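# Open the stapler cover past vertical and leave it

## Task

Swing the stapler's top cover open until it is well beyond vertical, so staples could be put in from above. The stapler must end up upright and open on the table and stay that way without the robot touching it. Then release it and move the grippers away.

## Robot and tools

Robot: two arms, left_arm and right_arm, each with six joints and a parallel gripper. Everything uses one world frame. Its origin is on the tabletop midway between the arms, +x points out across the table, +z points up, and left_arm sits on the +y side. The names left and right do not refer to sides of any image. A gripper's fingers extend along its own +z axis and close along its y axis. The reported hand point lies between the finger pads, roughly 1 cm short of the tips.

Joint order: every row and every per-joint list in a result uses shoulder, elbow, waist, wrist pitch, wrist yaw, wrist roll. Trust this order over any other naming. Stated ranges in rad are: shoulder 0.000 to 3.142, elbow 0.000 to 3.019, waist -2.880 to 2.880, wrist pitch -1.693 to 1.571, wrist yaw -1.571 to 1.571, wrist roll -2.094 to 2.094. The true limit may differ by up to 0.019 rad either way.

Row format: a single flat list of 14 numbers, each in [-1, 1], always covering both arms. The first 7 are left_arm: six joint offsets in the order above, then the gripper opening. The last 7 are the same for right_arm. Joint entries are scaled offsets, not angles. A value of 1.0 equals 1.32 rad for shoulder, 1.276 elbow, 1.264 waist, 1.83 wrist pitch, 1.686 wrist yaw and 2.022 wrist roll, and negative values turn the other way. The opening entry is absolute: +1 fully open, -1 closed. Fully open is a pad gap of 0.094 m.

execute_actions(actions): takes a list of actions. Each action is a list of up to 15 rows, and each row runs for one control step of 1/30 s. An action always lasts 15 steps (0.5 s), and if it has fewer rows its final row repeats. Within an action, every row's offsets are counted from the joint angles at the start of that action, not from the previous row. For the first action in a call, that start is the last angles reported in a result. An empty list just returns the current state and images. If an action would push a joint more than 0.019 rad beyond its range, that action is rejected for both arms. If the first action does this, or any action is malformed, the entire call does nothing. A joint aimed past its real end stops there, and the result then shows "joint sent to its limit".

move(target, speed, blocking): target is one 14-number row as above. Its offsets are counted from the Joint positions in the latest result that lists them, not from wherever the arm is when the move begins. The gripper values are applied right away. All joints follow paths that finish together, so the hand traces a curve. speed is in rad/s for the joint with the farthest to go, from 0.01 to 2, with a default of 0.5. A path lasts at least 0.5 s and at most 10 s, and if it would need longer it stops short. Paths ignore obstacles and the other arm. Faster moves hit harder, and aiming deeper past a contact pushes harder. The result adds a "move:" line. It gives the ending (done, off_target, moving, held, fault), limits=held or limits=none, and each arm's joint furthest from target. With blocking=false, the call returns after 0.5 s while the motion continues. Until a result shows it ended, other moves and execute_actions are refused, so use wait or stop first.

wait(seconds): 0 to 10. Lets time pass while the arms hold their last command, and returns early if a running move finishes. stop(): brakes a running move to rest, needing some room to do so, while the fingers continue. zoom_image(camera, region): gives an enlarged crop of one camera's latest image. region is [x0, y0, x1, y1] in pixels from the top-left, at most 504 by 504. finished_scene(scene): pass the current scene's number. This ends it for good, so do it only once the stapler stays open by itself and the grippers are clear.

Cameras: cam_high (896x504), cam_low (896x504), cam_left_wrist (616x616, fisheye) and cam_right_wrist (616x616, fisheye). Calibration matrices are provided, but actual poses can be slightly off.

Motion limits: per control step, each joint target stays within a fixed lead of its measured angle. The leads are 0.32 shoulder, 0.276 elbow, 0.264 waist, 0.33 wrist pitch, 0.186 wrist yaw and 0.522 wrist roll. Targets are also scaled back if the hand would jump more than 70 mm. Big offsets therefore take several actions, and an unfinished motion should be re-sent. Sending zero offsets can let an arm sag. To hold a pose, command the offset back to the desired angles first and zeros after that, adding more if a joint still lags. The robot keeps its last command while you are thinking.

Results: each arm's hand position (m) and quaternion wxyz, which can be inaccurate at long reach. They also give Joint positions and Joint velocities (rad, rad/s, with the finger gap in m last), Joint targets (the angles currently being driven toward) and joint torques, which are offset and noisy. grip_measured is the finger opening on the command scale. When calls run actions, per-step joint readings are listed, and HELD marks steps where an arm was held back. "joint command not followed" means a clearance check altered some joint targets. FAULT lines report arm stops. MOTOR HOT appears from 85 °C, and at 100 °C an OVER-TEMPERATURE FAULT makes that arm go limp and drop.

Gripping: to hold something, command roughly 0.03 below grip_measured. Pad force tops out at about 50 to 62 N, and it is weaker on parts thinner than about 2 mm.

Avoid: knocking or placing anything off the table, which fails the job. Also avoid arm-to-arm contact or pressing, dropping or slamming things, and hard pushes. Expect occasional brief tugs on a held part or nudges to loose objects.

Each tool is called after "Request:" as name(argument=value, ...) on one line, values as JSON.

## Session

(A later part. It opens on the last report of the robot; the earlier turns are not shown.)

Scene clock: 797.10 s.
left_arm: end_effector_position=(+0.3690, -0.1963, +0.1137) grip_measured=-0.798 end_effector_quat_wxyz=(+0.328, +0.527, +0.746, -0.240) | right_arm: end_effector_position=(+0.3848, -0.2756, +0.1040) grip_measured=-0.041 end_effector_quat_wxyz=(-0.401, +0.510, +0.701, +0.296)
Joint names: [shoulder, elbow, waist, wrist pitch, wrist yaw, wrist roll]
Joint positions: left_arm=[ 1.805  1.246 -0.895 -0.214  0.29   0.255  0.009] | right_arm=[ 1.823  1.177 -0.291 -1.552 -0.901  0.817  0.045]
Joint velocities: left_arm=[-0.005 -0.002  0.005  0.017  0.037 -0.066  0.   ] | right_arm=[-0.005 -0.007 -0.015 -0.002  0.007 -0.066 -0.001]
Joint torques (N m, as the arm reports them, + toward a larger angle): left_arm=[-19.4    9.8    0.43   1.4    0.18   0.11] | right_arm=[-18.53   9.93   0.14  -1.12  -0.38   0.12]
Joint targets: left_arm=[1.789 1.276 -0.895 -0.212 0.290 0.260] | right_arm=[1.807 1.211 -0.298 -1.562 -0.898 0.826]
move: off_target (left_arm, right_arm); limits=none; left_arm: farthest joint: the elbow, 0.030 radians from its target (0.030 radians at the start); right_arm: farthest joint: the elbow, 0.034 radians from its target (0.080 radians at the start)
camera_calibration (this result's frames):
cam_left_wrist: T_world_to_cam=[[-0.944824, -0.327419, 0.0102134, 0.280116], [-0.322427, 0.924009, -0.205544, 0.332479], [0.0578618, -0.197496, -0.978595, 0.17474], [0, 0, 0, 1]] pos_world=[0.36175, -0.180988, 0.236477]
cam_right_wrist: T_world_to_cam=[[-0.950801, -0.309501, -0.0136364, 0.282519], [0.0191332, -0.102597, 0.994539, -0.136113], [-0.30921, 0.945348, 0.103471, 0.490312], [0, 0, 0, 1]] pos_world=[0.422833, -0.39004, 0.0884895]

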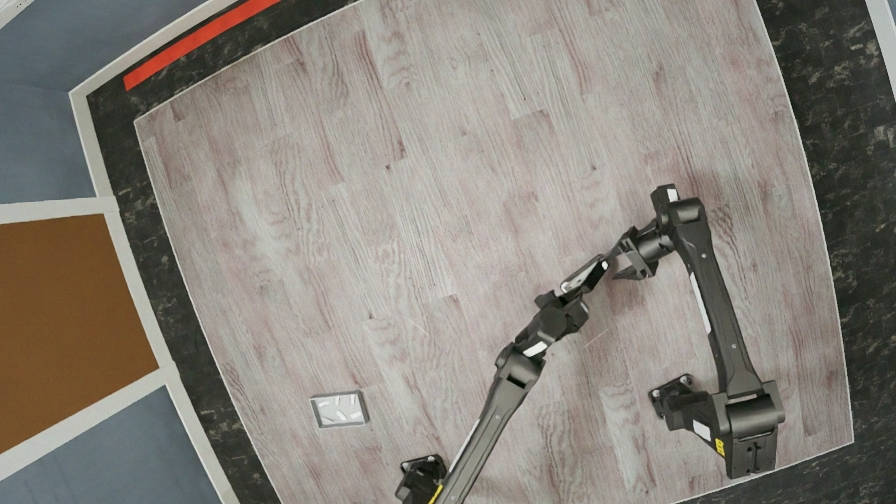

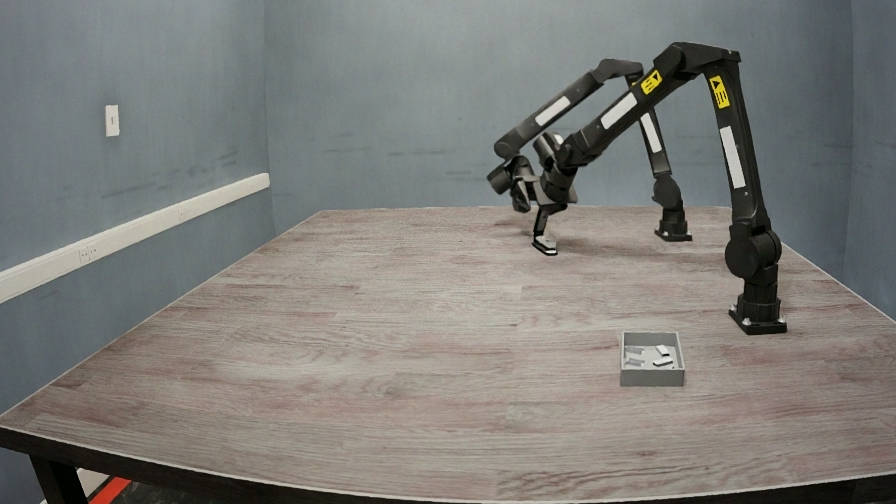

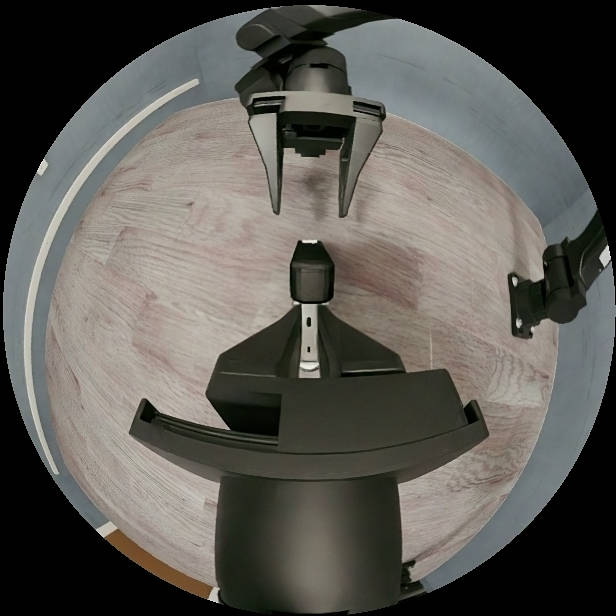

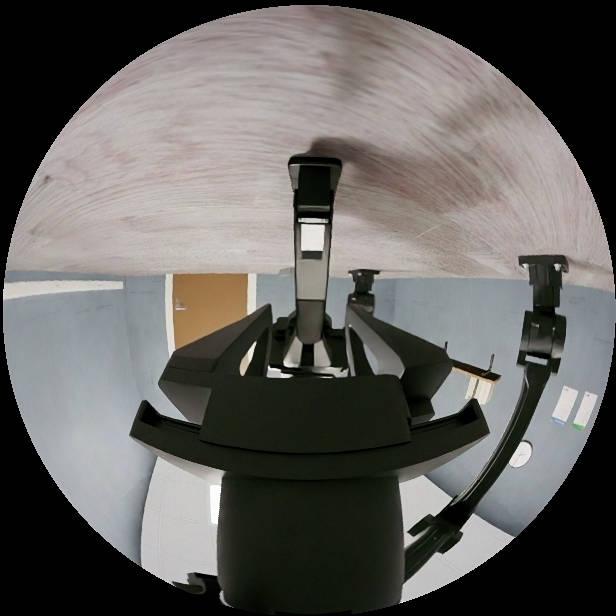

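Request:
execute_actions(actions=[])

Scene clock: 808.97 s.
left_arm: end_effector_position=(+0.3690, -0.1963, +0.1137) grip_measured=-0.798 end_effector_quat_wxyz=(+0.328, +0.527, +0.746, -0.240) | right_arm: end_effector_position=(+0.3848, -0.2756, +0.1040) grip_measured=-0.041 end_effector_quat_wxyz=(-0.401, +0.510, +0.701, +0.296)
Joint names: [shoulder, elbow, waist, wrist pitch, wrist yaw, wrist roll]
Joint positions: left_arm=[ 1.805  1.246 -0.895 -0.214  0.29   0.255  0.009] | right_arm=[ 1.823  1.177 -0.291 -1.552 -0.901  0.818  0.045]
Joint velocities: left_arm=[-0.015 -0.007 -0.015 -0.002 -0.066 -0.051  0.001] | right_arm=[-0.005  0.002 -0.005  0.002  0.037 -0.051  0.001]
Joint torques (N m, as the arm reports them, + toward a larger angle): left_arm=[-19.36   9.83   0.58   1.37   0.17   0.11] | right_arm=[-19.13   9.91   0.06  -1.13  -0.37   0.13]
Joint targets: left_arm=[1.789 1.276 -0.895 -0.212 0.290 0.260] | right_arm=[1.807 1.211 -0.298 -1.562 -0.898 0.827]
camera_calibration (this result's frames):
cam_left_wrist: T_world_to_cam=[[-0.944824, -0.327419, 0.0102134, 0.280116], [-0.322427, 0.924009, -0.205544, 0.332479], [0.0578618, -0.197496, -0.978595, 0.17474], [0, 0, 0, 1]] pos_world=[0.36175, -0.180988, 0.236477]
cam_right_wrist: T_world_to_cam=[[-0.950928, -0.309139, -0.0129769, 0.282599], [0.0197194, -0.102407, 0.994547, -0.136287], [-0.308782, 0.945487, 0.103478, 0.490185], [0, 0, 0, 1]] pos_world=[0.422779, -0.390058, 0.0884883]

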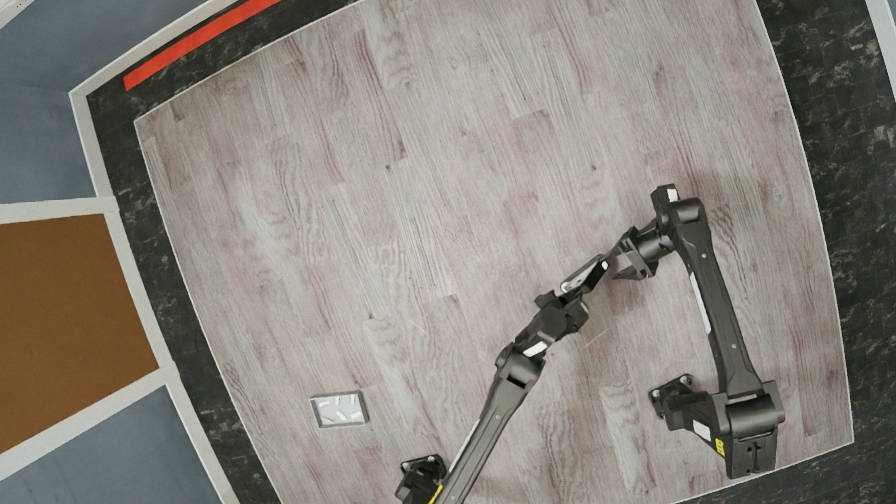

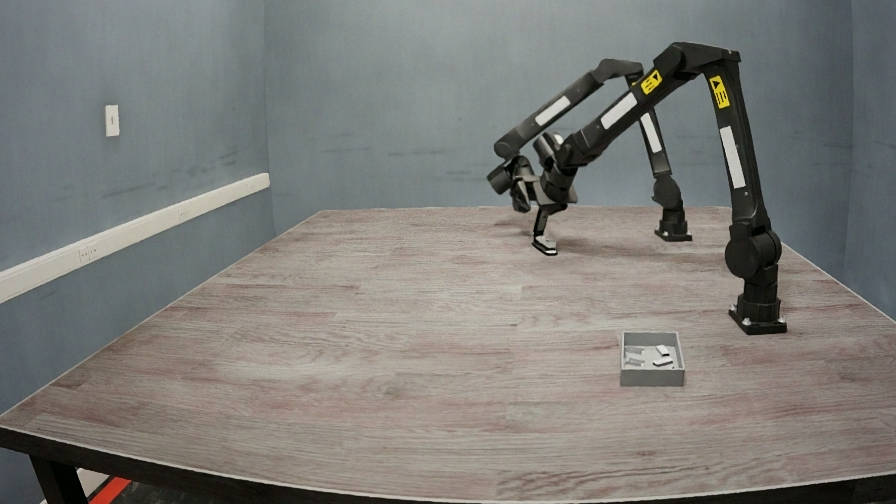

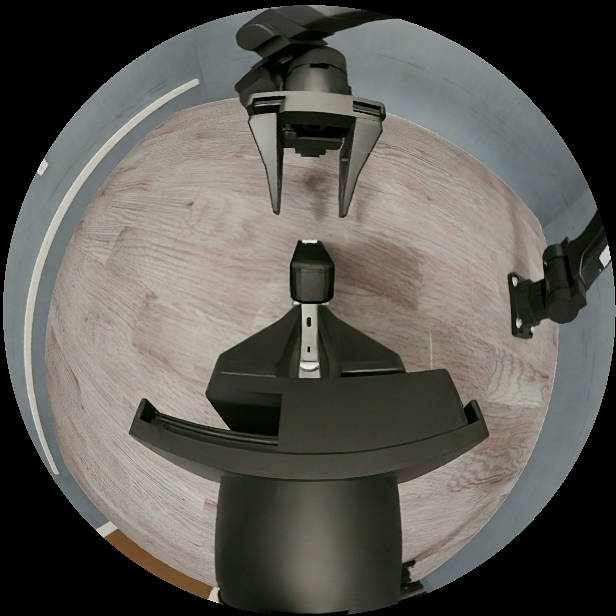

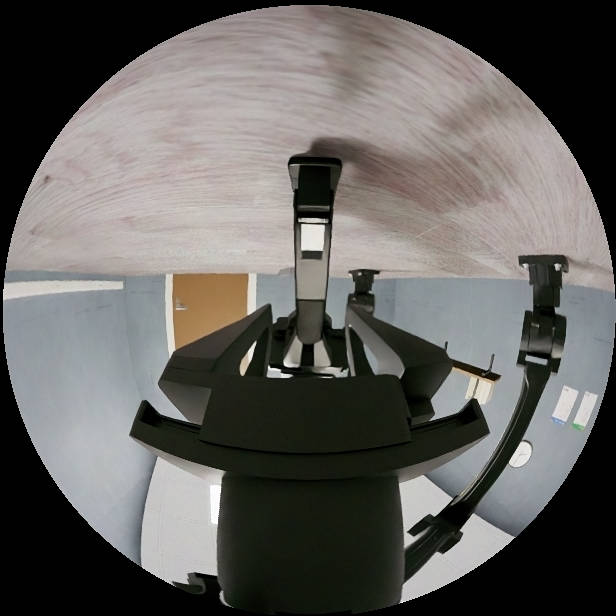

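Request:
zoom_image(camera="cam_low", region=[460, 130, 620, 270])

Request:
zoom_image(camera="cam_high", region=[500, 200, 700, 360])

Region (460, 130, 620, 270) of cam_low's 896x504 image, scaled by 3.150, with more detail than that image has; it fills the top 441 rows of this view, and the rest is white.

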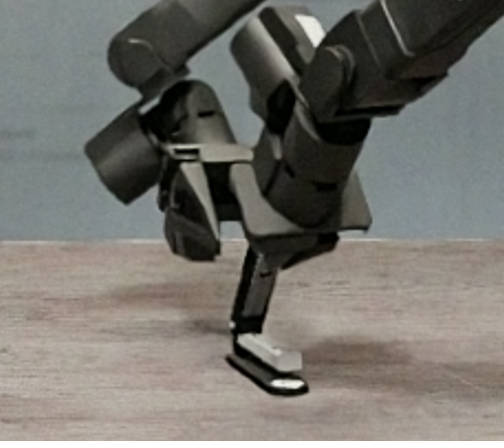

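Region (500, 200, 700, 360) of cam_high's 896x504 image, scaled by 2.520, with more detail than that image has; it fills the top 403 rows of this view, and the rest is white.

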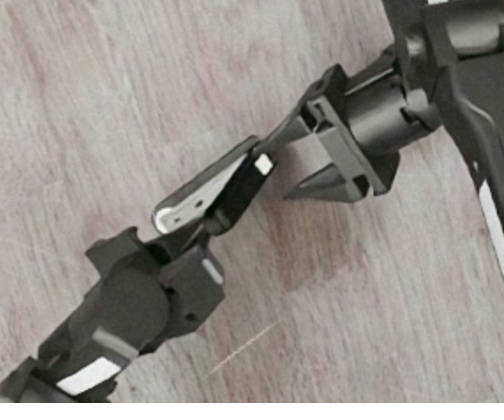

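Request:
execute_actions(actions=[[[0.0070,0.0528,-0.0104,-0.0071,-0.0017,0.0025,-0.8, 0.0222,0.0333,-0.0102,-0.0065,0.0022,-0.0072,-0.3],[0.0094,0.0570,-0.0113,-0.0081,-0.0021,0.0025,-0.8, 0.0232,0.0352,-0.0125,-0.0087,0.0033,-0.0090,-0.4],[0.0118,0.0611,-0.0122,-0.0092,-0.0026,0.0025,-0.8, 0.0242,0.0372,-0.0148,-0.0109,0.0043,-0.0108,-0.5],[0.0142,0.0653,-0.0130,-0.0102,-0.0031,0.0025,-0.8, 0.0252,0.0391,-0.0171,-0.0131,0.0054,-0.0126,-0.6],[0.0166,0.0695,-0.0139,-0.0113,-0.0036,0.0025,-0.8, 0.0262,0.0411,-0.0194,-0.0153,0.0065,-0.0144,-0.7],[0.0191,0.0737,-0.0148,-0.0123,-0.0040,0.0025,-0.8, 0.0272,0.0430,-0.0217,-0.0174,0.0075,-0.0162,-0.8],[0.0215,0.0779,-0.0157,-0.0134,-0.0045,0.0025,-0.8, 0.0282,0.0450,-0.0240,-0.0196,0.0086,-0.0180,-0.9],[0.0239,0.0821,-0.0166,-0.0144,-0.0050,0.0025,-0.8, 0.0291,0.0469,-0.0263,-0.0218,0.0096,-0.0198,-0.9],[0.0263,0.0863,-0.0175,-0.0155,-0.0055,0.0025,-0.8, 0.0301,0.0489,-0.0286,-0.0240,0.0107,-0.0216,-0.9],[0.0288,0.0904,-0.0184,-0.0165,-0.0059,0.0025,-0.8, 0.0311,0.0508,-0.0309,-0.0261,0.0117,-0.0234,-0.9]]])

Scene clock: 891.60 s.
left_arm: end_effector_position=(+0.3724, -0.2093, +0.1076) grip_measured=-0.798 end_effector_quat_wxyz=(+0.323, +0.531, +0.747, -0.237) | right_arm: end_effector_position=(+0.3912, -0.2916, +0.1101) grip_measured=-0.899 end_effector_quat_wxyz=(-0.395, +0.511, +0.702, +0.300)
Joint names: [shoulder, elbow, waist, wrist pitch, wrist yaw, wrist roll]
Joint positions: left_arm=[ 1.842  1.29  -0.906 -0.233  0.282  0.255  0.009] | right_arm=[ 1.829  1.206 -0.325 -1.588 -0.885  0.784  0.005]
Joint velocities: left_arm=[ 0.015 -0.002 -0.015  0.007  0.037  0.037 -0.   ] | right_arm=[ 0.015  0.002  0.005 -0.012 -0.022 -0.066  0.002]
Joint torques (N m, as the arm reports them, + toward a larger angle): left_arm=[-17.98  12.85  -0.49   0.9    0.11   0.13] | right_arm=[-15.59   9.9    0.28  -1.1   -0.39  -0.08]
Joint targets: left_arm=[1.843 1.362 -0.918 -0.244 0.280 0.260] | right_arm=[1.864 1.242 -0.330 -1.599 -0.882 0.770]
Step readings (joint positions):
0: left_arm=[1.805 1.246 -0.895 -0.214 0.290 0.255] | right_arm=[1.823 1.177 -0.291 -1.552 -0.901 0.818]
1: left_arm=[1.805 1.246 -0.895 -0.214 0.290 0.255] | right_arm=[1.823 1.177 -0.291 -1.552 -0.901 0.817]
2: left_arm=[1.806 1.247 -0.895 -0.214 0.289 0.255] | right_arm=[1.823 1.178 -0.291 -1.553 -0.900 0.815]
4: left_arm=[1.810 1.251 -0.896 -0.218 0.287 0.255] | right_arm=[1.823 1.182 -0.294 -1.559 -0.897 0.811]
8: left_arm=[1.825 1.269 -0.899 -0.226 0.284 0.255] | right_arm=[1.824 1.195 -0.306 -1.573 -0.891 0.800]
15: Joint positions above
camera_calibration (this result's frames):
cam_left_wrist: T_world_to_cam=[[-0.946321, -0.323095, 0.009288, 0.280765], [-0.318769, 0.928122, -0.192292, 0.34236], [0.0535083, -0.184931, -0.981294, 0.170582], [0, 0, 0, 1]] pos_world=[0.3657, -0.195492, 0.230616]
cam_right_wrist: T_world_to_cam=[[-0.953027, -0.301857, -0.024939, 0.288066], [0.00571648, -0.100249, 0.994946, -0.138036], [-0.302832, 0.948068, 0.0972658, 0.505738], [0, 0, 0, 1]] pos_world=[0.428478, -0.406357, 0.0953314]

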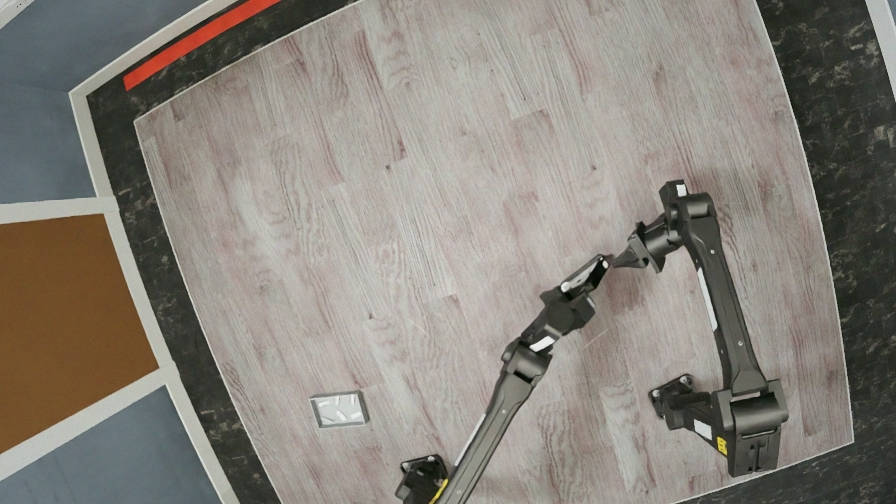

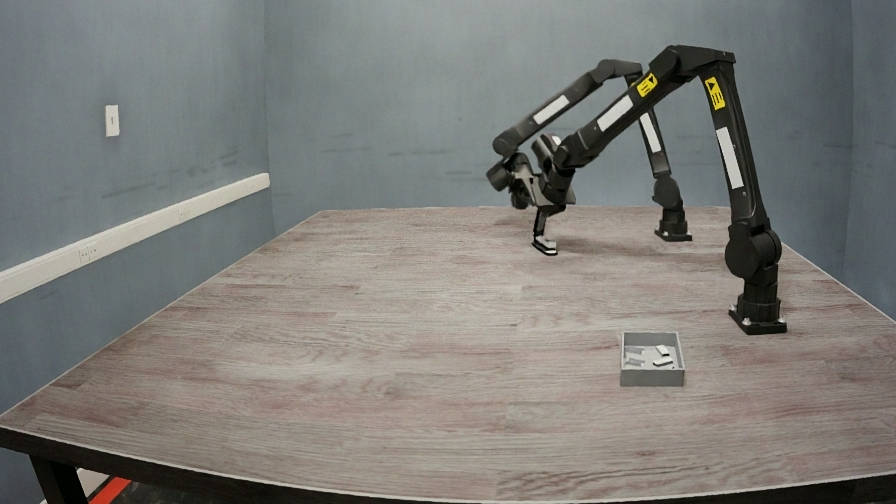

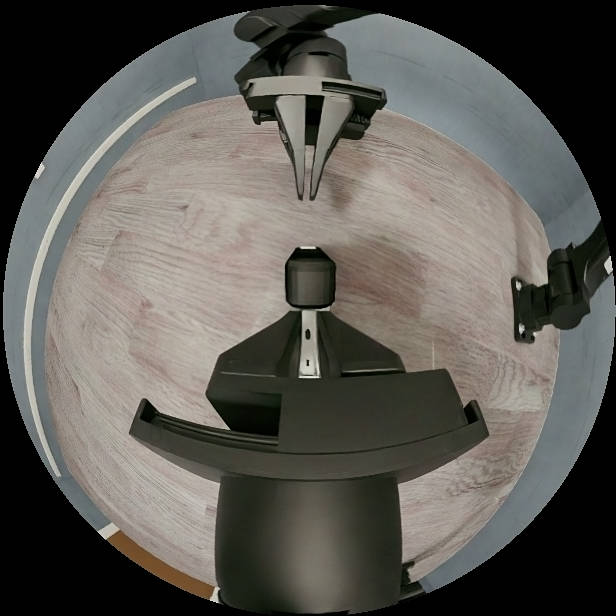

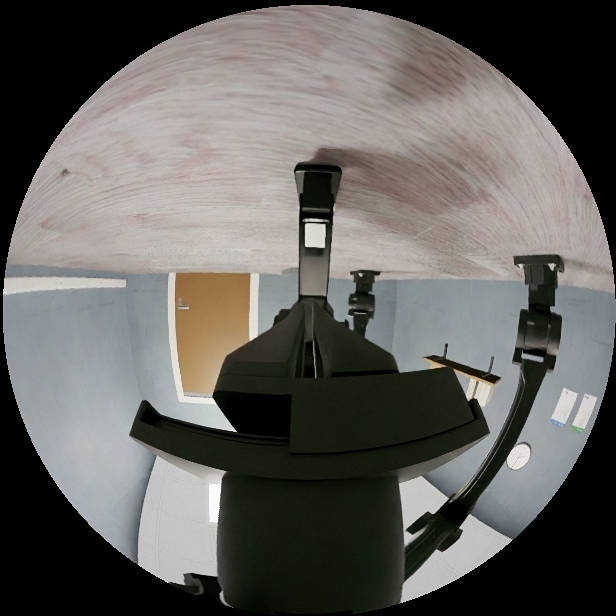

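Request:
execute_actions(actions=[[[0.0028,0.0629,-0.0104,-0.0071,-0.0017,0.0025,-0.8, 0.0280,0.0298,-0.0082,-0.0084,0.0030,-0.0083,-0.9],[0.0048,0.0678,-0.0113,-0.0081,-0.0021,0.0025,-0.8, 0.0296,0.0314,-0.0101,-0.0108,0.0041,-0.0102,-0.9],[0.0069,0.0728,-0.0122,-0.0092,-0.0026,0.0025,-0.8, 0.0311,0.0331,-0.0120,-0.0132,0.0053,-0.0121,-0.9],[0.0089,0.0777,-0.0131,-0.0103,-0.0031,0.0025,-0.8, 0.0326,0.0347,-0.0140,-0.0156,0.0064,-0.0140,-0.9],[0.0110,0.0826,-0.0140,-0.0113,-0.0036,0.0025,-0.8, 0.0342,0.0363,-0.0159,-0.0179,0.0076,-0.0159,-0.9],[0.0130,0.0875,-0.0149,-0.0124,-0.0040,0.0025,-0.8, 0.0357,0.0379,-0.0178,-0.0203,0.0087,-0.0178,-0.9],[0.0150,0.0925,-0.0158,-0.0135,-0.0045,0.0025,-0.8, 0.0372,0.0396,-0.0197,-0.0227,0.0099,-0.0197,-0.9],[0.0171,0.0974,-0.0167,-0.0145,-0.0050,0.0025,-0.8, 0.0387,0.0412,-0.0216,-0.0251,0.0111,-0.0216,-0.9],[0.0191,0.1023,-0.0176,-0.0156,-0.0055,0.0025,-0.8, 0.0403,0.0428,-0.0235,-0.0275,0.0122,-0.0235,-0.9],[0.0211,0.1072,-0.0185,-0.0167,-0.0059,0.0025,-0.8, 0.0418,0.0444,-0.0255,-0.0299,0.0134,-0.0254,-0.9]]])

Scene clock: 902.23 s.
left_arm: end_effector_position=(+0.3806, -0.2295, +0.1225) grip_measured=-0.798 end_effector_quat_wxyz=(+0.334, +0.533, +0.740, -0.239) | right_arm: end_effector_position=(+0.3913, -0.3041, +0.1089) grip_measured=-0.899 end_effector_quat_wxyz=(-0.402, +0.511, +0.700, +0.296)
Joint names: [shoulder, elbow, waist, wrist pitch, wrist yaw, wrist roll]
Joint positions: left_arm=[ 1.866  1.358 -0.918 -0.251  0.273  0.255  0.009] | right_arm=[ 1.85   1.225 -0.351 -1.631 -0.866  0.746  0.005]
Joint velocities: left_arm=[-0.015  0.007 -0.005  0.007  0.022 -0.11  -0.   ] | right_arm=[ 0.005 -0.002 -0.005 -0.002  0.051 -0.037  0.001]
Joint torques (N m, as the arm reports them, + toward a larger angle): left_arm=[-18.08  12.93  -0.39   1.02   0.1    0.11] | right_arm=[-15.29  10.18  -0.01  -1.17  -0.34  -0.06]
Joint targets: left_arm=[1.870 1.427 -0.930 -0.264 0.272 0.260] | right_arm=[1.884 1.263 -0.357 -1.643 -0.862 0.732]
Step readings (joint positions):
0: left_arm=[1.842 1.290 -0.906 -0.233 0.282 0.255] | right_arm=[1.830 1.206 -0.325 -1.589 -0.885 0.779]
1: left_arm=[1.842 1.291 -0.906 -0.233 0.281 0.255] | right_arm=[1.830 1.206 -0.325 -1.590 -0.884 0.779]
2: left_arm=[1.843 1.293 -0.906 -0.235 0.281 0.255] | right_arm=[1.830 1.206 -0.325 -1.592 -0.883 0.778]
4: left_arm=[1.846 1.301 -0.907 -0.239 0.279 0.255] | right_arm=[1.832 1.208 -0.327 -1.599 -0.880 0.774]
8: left_arm=[1.857 1.329 -0.910 -0.246 0.276 0.255] | right_arm=[1.840 1.217 -0.335 -1.615 -0.872 0.763]
15: Joint positions above
camera_calibration (this result's frames):
cam_left_wrist: T_world_to_cam=[[-0.948221, -0.317561, -0.00567187, 0.285633], [-0.309071, 0.92669, -0.213824, 0.365191], [0.0731583, -0.201, -0.976856, 0.16932], [0, 0, 0, 1]] pos_world=[0.371326, -0.21368, 0.245108]
cam_right_wrist: T_world_to_cam=[[-0.951877, -0.30631, -0.0102317, 0.281004], [0.0223274, -0.102602, 0.994472, -0.145263], [-0.305667, 0.946386, 0.104504, 0.517545], [0, 0, 0, 1]] pos_world=[0.428921, -0.418628, 0.0932502]

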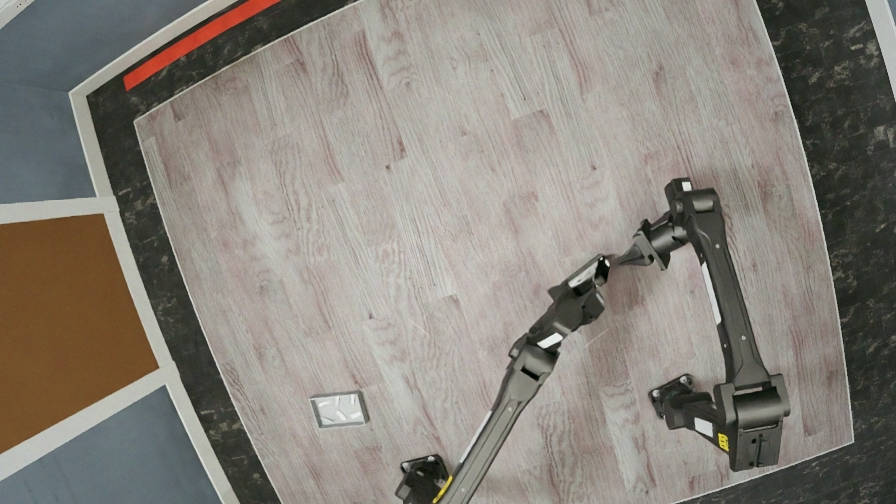

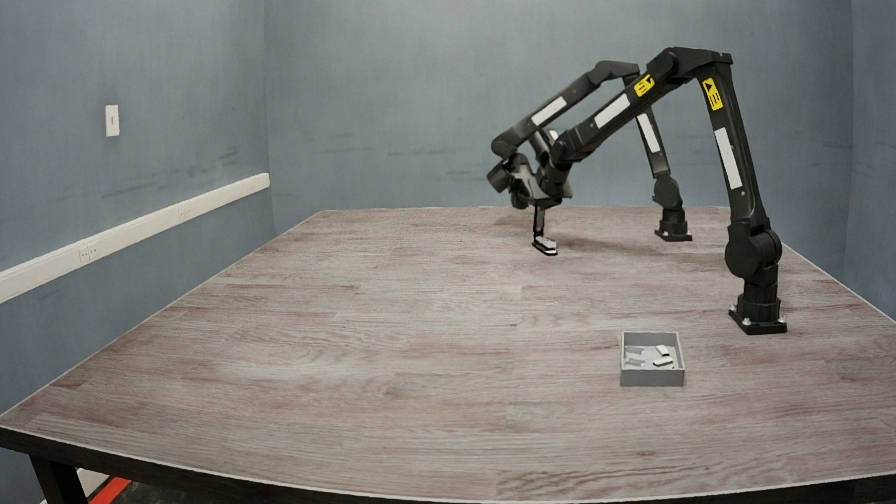

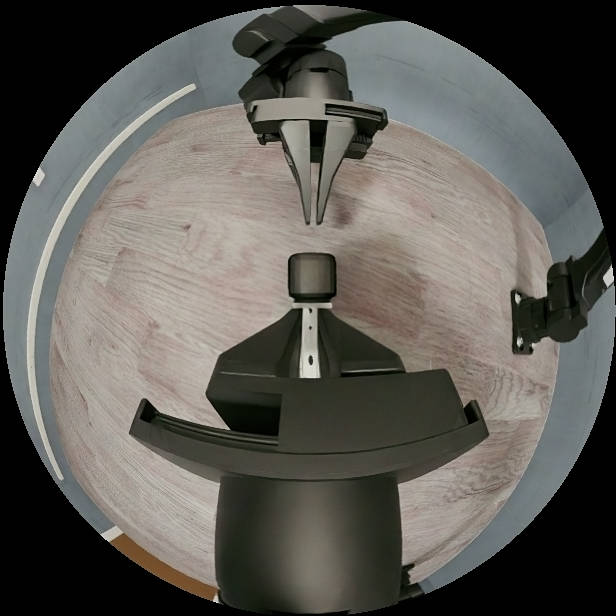

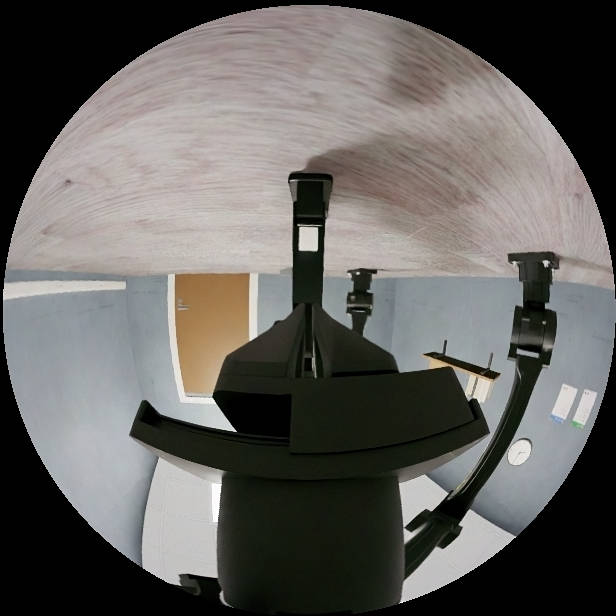

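Request:
execute_actions(actions=[[[0.0055,0.0598,-0.0104,-0.0081,-0.0011,0.0025,-0.8, 0.0076,0.0157,0,0,0,0,-0.9],[0.0087,0.0648,-0.0113,-0.0096,-0.0015,0.0025,-0.8, 0.0076,0.0157,0,0,0,0,-0.9],[0.0120,0.0697,-0.0122,-0.0111,-0.0020,0.0025,-0.8, 0.0076,0.0157,0,0,0,0,-0.9],[0.0152,0.0747,-0.0131,-0.0127,-0.0025,0.0025,-0.8, 0.0076,0.0157,0,0,0,0,-0.9],[0.0184,0.0796,-0.0140,-0.0142,-0.0029,0.0025,-0.8, 0.0076,0.0157,0,0,0,0,-0.9],[0.0216,0.0846,-0.0150,-0.0157,-0.0034,0.0025,-0.8, 0.0076,0.0157,0,0,0,0,-0.9],[0.0249,0.0895,-0.0159,-0.0172,-0.0038,0.0025,-0.8, 0.0076,0.0157,0,0,0,0,-0.9],[0.0281,0.0945,-0.0168,-0.0188,-0.0043,0.0025,-0.8, 0.0076,0.0157,0,0,0,0,-0.9],[0.0313,0.0994,-0.0177,-0.0203,-0.0048,0.0025,-0.8, 0.0076,0.0157,0,0,0,0,-0.9],[0.0345,0.1044,-0.0186,-0.0218,-0.0052,0.0025,-0.8, 0.0076,0.0157,0,0,0,0,-0.9]]])

Scene clock: 914.47 s.
left_arm: end_effector_position=(+0.3856, -0.2465, +0.1191) grip_measured=-0.798 end_effector_quat_wxyz=(+0.330, +0.536, +0.740, -0.236) | right_arm: end_effector_position=(+0.3912, -0.3042, +0.1090) grip_measured=-0.899 end_effector_quat_wxyz=(-0.401, +0.510, +0.701, +0.297)
Joint names: [shoulder, elbow, waist, wrist pitch, wrist yaw, wrist roll]
Joint positions: left_arm=[ 1.909  1.42  -0.929 -0.279  0.266  0.255  0.009] | right_arm=[ 1.85   1.225 -0.352 -1.632 -0.866  0.741  0.005]
Joint velocities: left_arm=[ 0.024 -0.002 -0.024 -0.002 -0.022 -0.037 -0.001] | right_arm=[-0.005  0.002  0.015 -0.002 -0.007  0.037 -0.   ]
Joint torques (N m, as the arm reports them, + toward a larger angle): left_arm=[-19.58  13.04  -0.33   1.03   0.09   0.14] | right_arm=[-17.43   8.66   0.64  -0.81  -0.5    0.08]
Joint targets: left_arm=[1.911 1.491 -0.941 -0.291 0.264 0.260] | right_arm=[1.860 1.245 -0.352 -1.631 -0.866 0.746]
Step readings (joint positions):
0: left_arm=[1.866 1.358 -0.918 -0.251 0.273 0.255] | right_arm=[1.850 1.225 -0.352 -1.632 -0.866 0.741]
1: left_arm=[1.866 1.359 -0.918 -0.252 0.273 0.255] | right_arm=[1.850 1.225 -0.352 -1.632 -0.866 0.741]
2: left_arm=[1.867 1.360 -0.918 -0.254 0.273 0.255] | right_arm=[1.850 1.225 -0.352 -1.632 -0.866 0.741]
4: left_arm=[1.871 1.368 -0.919 -0.259 0.272 0.255] | right_arm=[1.850 1.225 -0.352 -1.632 -0.866 0.741]
8: left_arm=[1.888 1.394 -0.921 -0.270 0.268 0.255] | right_arm=[1.850 1.225 -0.352 -1.632 -0.866 0.741]
15: Joint positions above
camera_calibration (this result's frames):
cam_left_wrist: T_world_to_cam=[[-0.950186, -0.311603, -0.00703423, 0.287363], [-0.303716, 0.930732, -0.203702, 0.379504], [0.0700213, -0.191419, -0.979008, 0.165959], [0, 0, 0, 1]] pos_world=[0.376689, -0.231906, 0.241802]
cam_right_wrist: T_world_to_cam=[[-0.951253, -0.308116, -0.0135227, 0.280448], [0.0195134, -0.103887, 0.994398, -0.144646], [-0.307795, 0.94566, 0.104835, 0.518211], [0, 0, 0, 1]] pos_world=[0.429102, -0.418667, 0.0933017]

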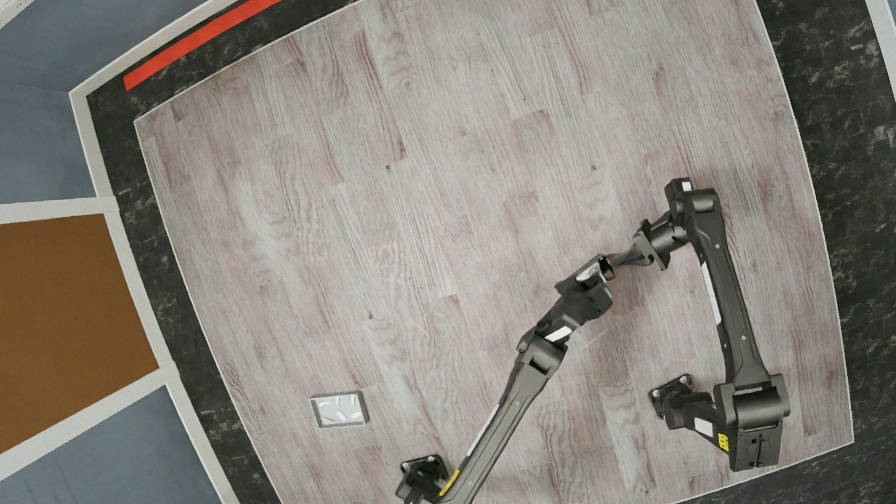

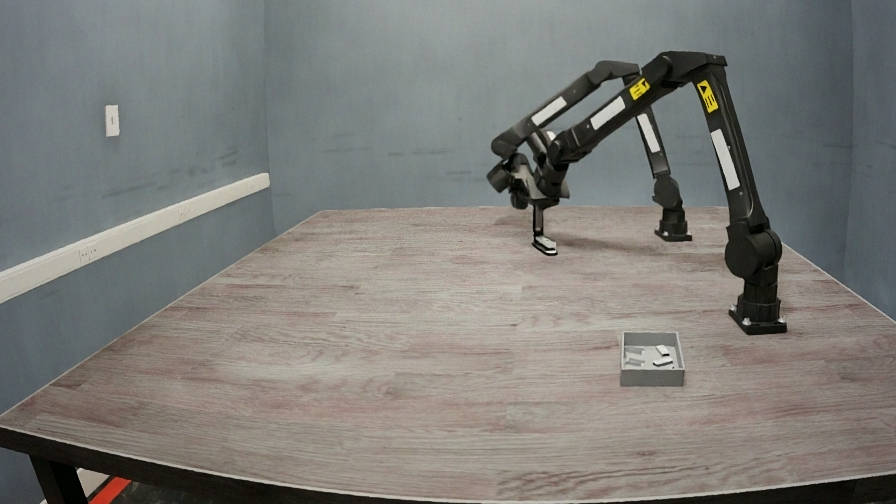

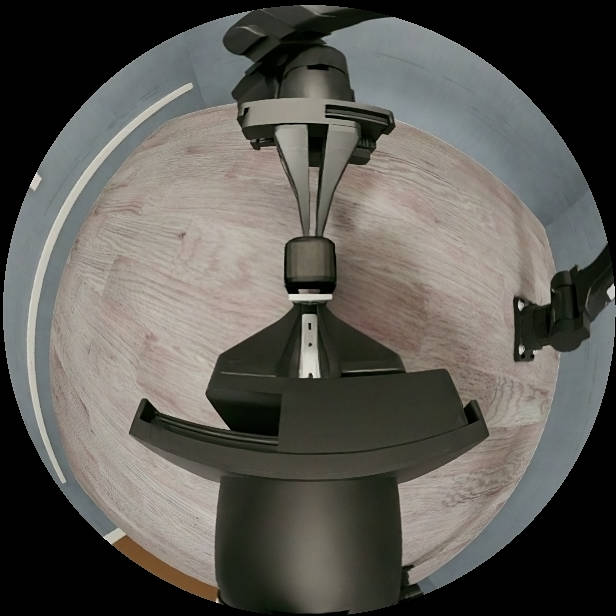

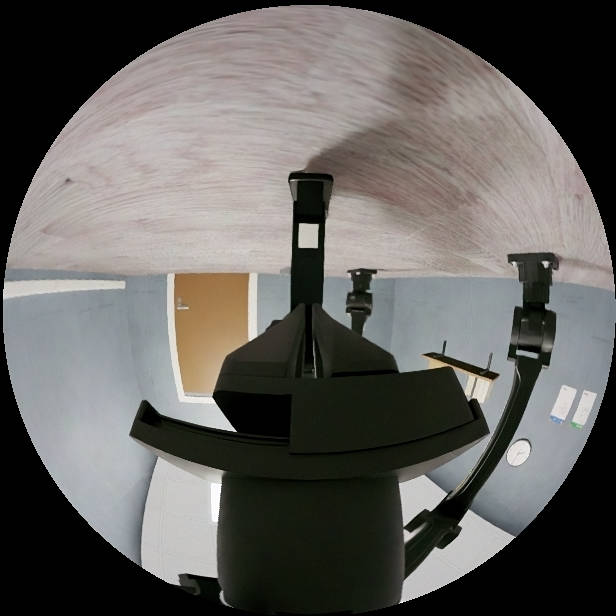

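Request:
zoom_image(camera="cam_high", region=[550, 220, 680, 320])

Request:
zoom_image(camera="cam_low", region=[480, 140, 600, 265])

Region (550, 220, 680, 320) of cam_high's 896x504 image, scaled by 3.877, with more detail than that image has; it fills the top 388 rows of this view, and the rest is white.

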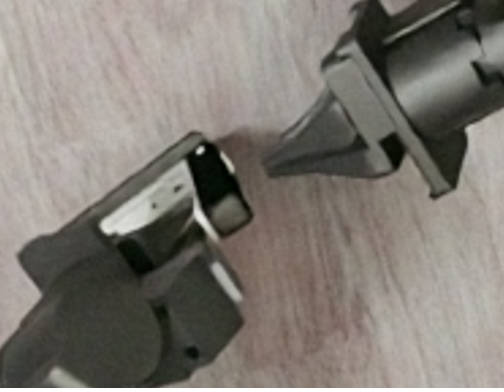

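Region (480, 140, 600, 265) of cam_low's 896x504 image, scaled by 4.032, with more detail than that image has; it fills the left 484 columns of this view, and the rest is white.

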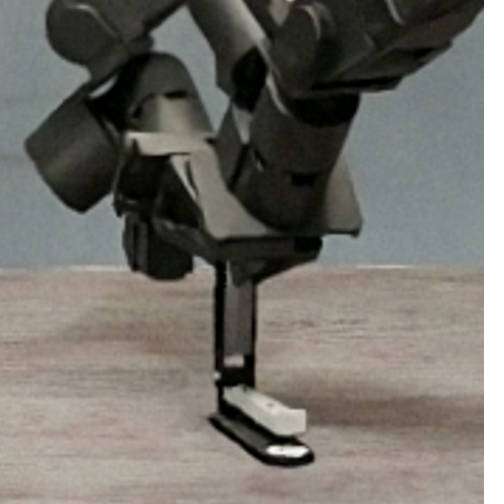

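Request:
execute_actions(actions=[[[0.0028,0.0579,-0.0099,-0.0072,-0.0014,0.0025,-0.8, -0.0129,-0.0070,0.0097,0.0072,-0.0026,0.0073,-0.9],[0.0040,0.0601,-0.0103,-0.0078,-0.0016,0.0025,-0.8, -0.0137,-0.0086,0.0116,0.0090,-0.0035,0.0088,-0.9],[0.0053,0.0623,-0.0107,-0.0084,-0.0018,0.0025,-0.8, -0.0145,-0.0101,0.0134,0.0107,-0.0043,0.0102,-0.9],[0.0065,0.0646,-0.0111,-0.0090,-0.0021,0.0025,-0.8, -0.0152,-0.0117,0.0152,0.0124,-0.0052,0.0116,-0.9],[0.0078,0.0668,-0.0115,-0.0096,-0.0023,0.0025,-0.8, -0.0160,-0.0132,0.0171,0.0141,-0.0060,0.0130,-0.9],[0.0090,0.0690,-0.0119,-0.0102,-0.0025,0.0025,-0.8, -0.0168,-0.0148,0.0189,0.0159,-0.0068,0.0145,-0.9],[0.0103,0.0713,-0.0123,-0.0108,-0.0027,0.0025,-0.8, -0.0176,-0.0163,0.0207,0.0176,-0.0077,0.0159,-0.9],[0.0115,0.0735,-0.0127,-0.0114,-0.0029,0.0025,-0.8, -0.0184,-0.0179,0.0225,0.0193,-0.0085,0.0173,-0.9]]])

Request:
zoom_image(camera="cam_high", region=[550, 220, 680, 320])

Scene clock: 936.87 s.
left_arm: end_effector_position=(+0.3881, -0.2517, +0.1207) grip_measured=-0.798 end_effector_quat_wxyz=(+0.331, +0.537, +0.739, -0.235) | right_arm: end_effector_position=(+0.3890, -0.2937, +0.1050) grip_measured=-0.899 end_effector_quat_wxyz=(-0.404, +0.509, +0.700, +0.295)
Joint names: [shoulder, elbow, waist, wrist pitch, wrist yaw, wrist roll]
Joint positions: left_arm=[ 1.92   1.442 -0.932 -0.289  0.263  0.255  0.009] | right_arm=[ 1.847  1.209 -0.329 -1.605 -0.878  0.765  0.005]
Joint velocities: left_arm=[-0.005 -0.007 -0.005 -0.027  0.066 -0.066 -0.001] | right_arm=[-0.005 -0.002 -0.005  0.017 -0.022 -0.007 -0.   ]
Joint torques (N m, as the arm reports them, + toward a larger angle): left_arm=[-19.42  13.16  -0.76   0.91   0.06   0.13] | right_arm=[-19.94   6.24   0.65  -0.49  -0.62   0.14]
Joint targets: left_arm=[1.924 1.514 -0.945 -0.300 0.261 0.260] | right_arm=[1.826 1.202 -0.323 -1.597 -0.880 0.776]
Step readings (joint positions):
0: left_arm=[1.910 1.420 -0.930 -0.280 0.266 0.255] | right_arm=[1.850 1.225 -0.352 -1.632 -0.866 0.741]
1: left_arm=[1.910 1.420 -0.930 -0.280 0.266 0.255] | right_arm=[1.850 1.225 -0.351 -1.632 -0.866 0.742]
2: left_arm=[1.910 1.420 -0.930 -0.280 0.266 0.255] | right_arm=[1.850 1.225 -0.351 -1.629 -0.868 0.744]
4: left_arm=[1.910 1.423 -0.930 -0.282 0.265 0.255] | right_arm=[1.850 1.223 -0.349 -1.623 -0.870 0.747]
8: left_arm=[1.916 1.434 -0.930 -0.288 0.263 0.255] | right_arm=[1.849 1.213 -0.339 -1.611 -0.876 0.757]
15: Joint positions above
camera_calibration (this result's frames):
cam_left_wrist: T_world_to_cam=[[-0.950227, -0.311409, -0.00966969, 0.288502], [-0.303006, 0.930918, -0.203909, 0.385271], [0.0725006, -0.190829, -0.978942, 0.165581], [0, 0, 0, 1]] pos_world=[0.378877, -0.237216, 0.243444]
cam_right_wrist: T_world_to_cam=[[-0.950301, -0.311188, -0.00950237, 0.279805], [0.0241902, -0.104232, 0.994259, -0.141456], [-0.310392, 0.944615, 0.10658, 0.50853], [0, 0, 0, 1]] pos_world=[0.427164, -0.408037, 0.0891038]

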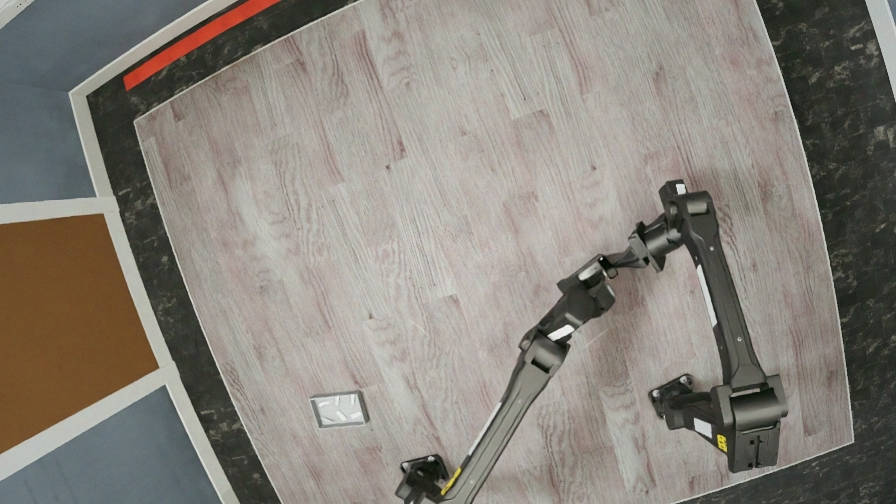

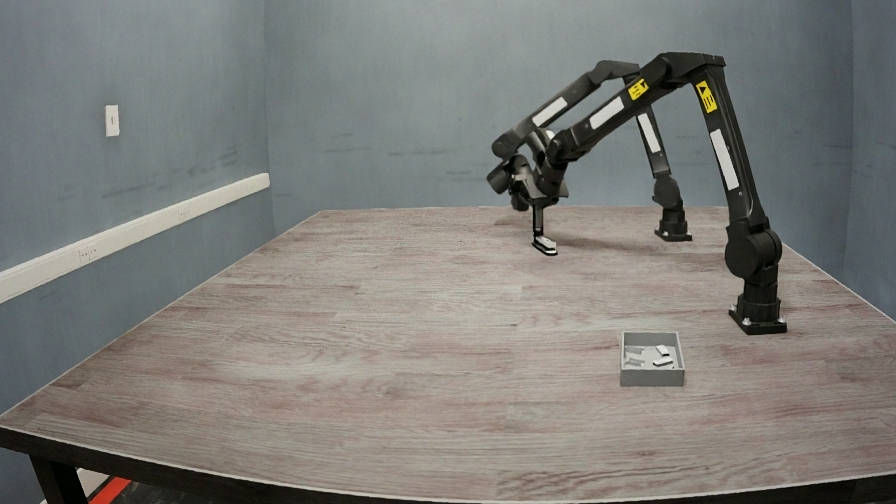

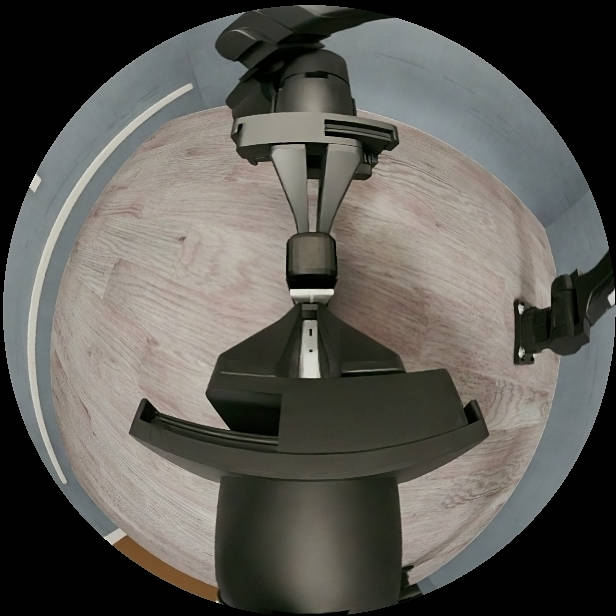

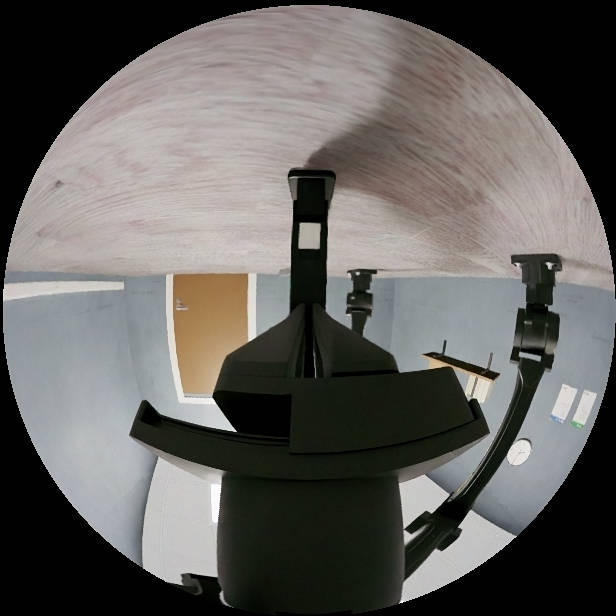

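Region (550, 220, 680, 320) of cam_high's 896x504 image, scaled by 3.877, with more detail than that image has; it fills the top 388 rows of this view, and the rest is white.

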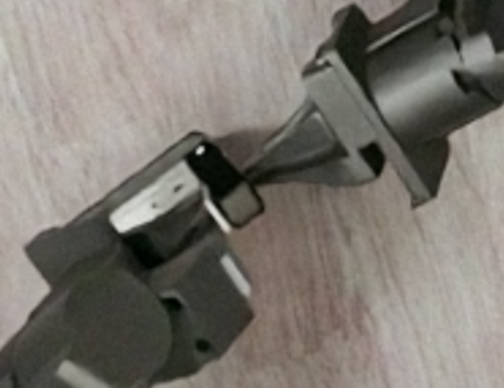

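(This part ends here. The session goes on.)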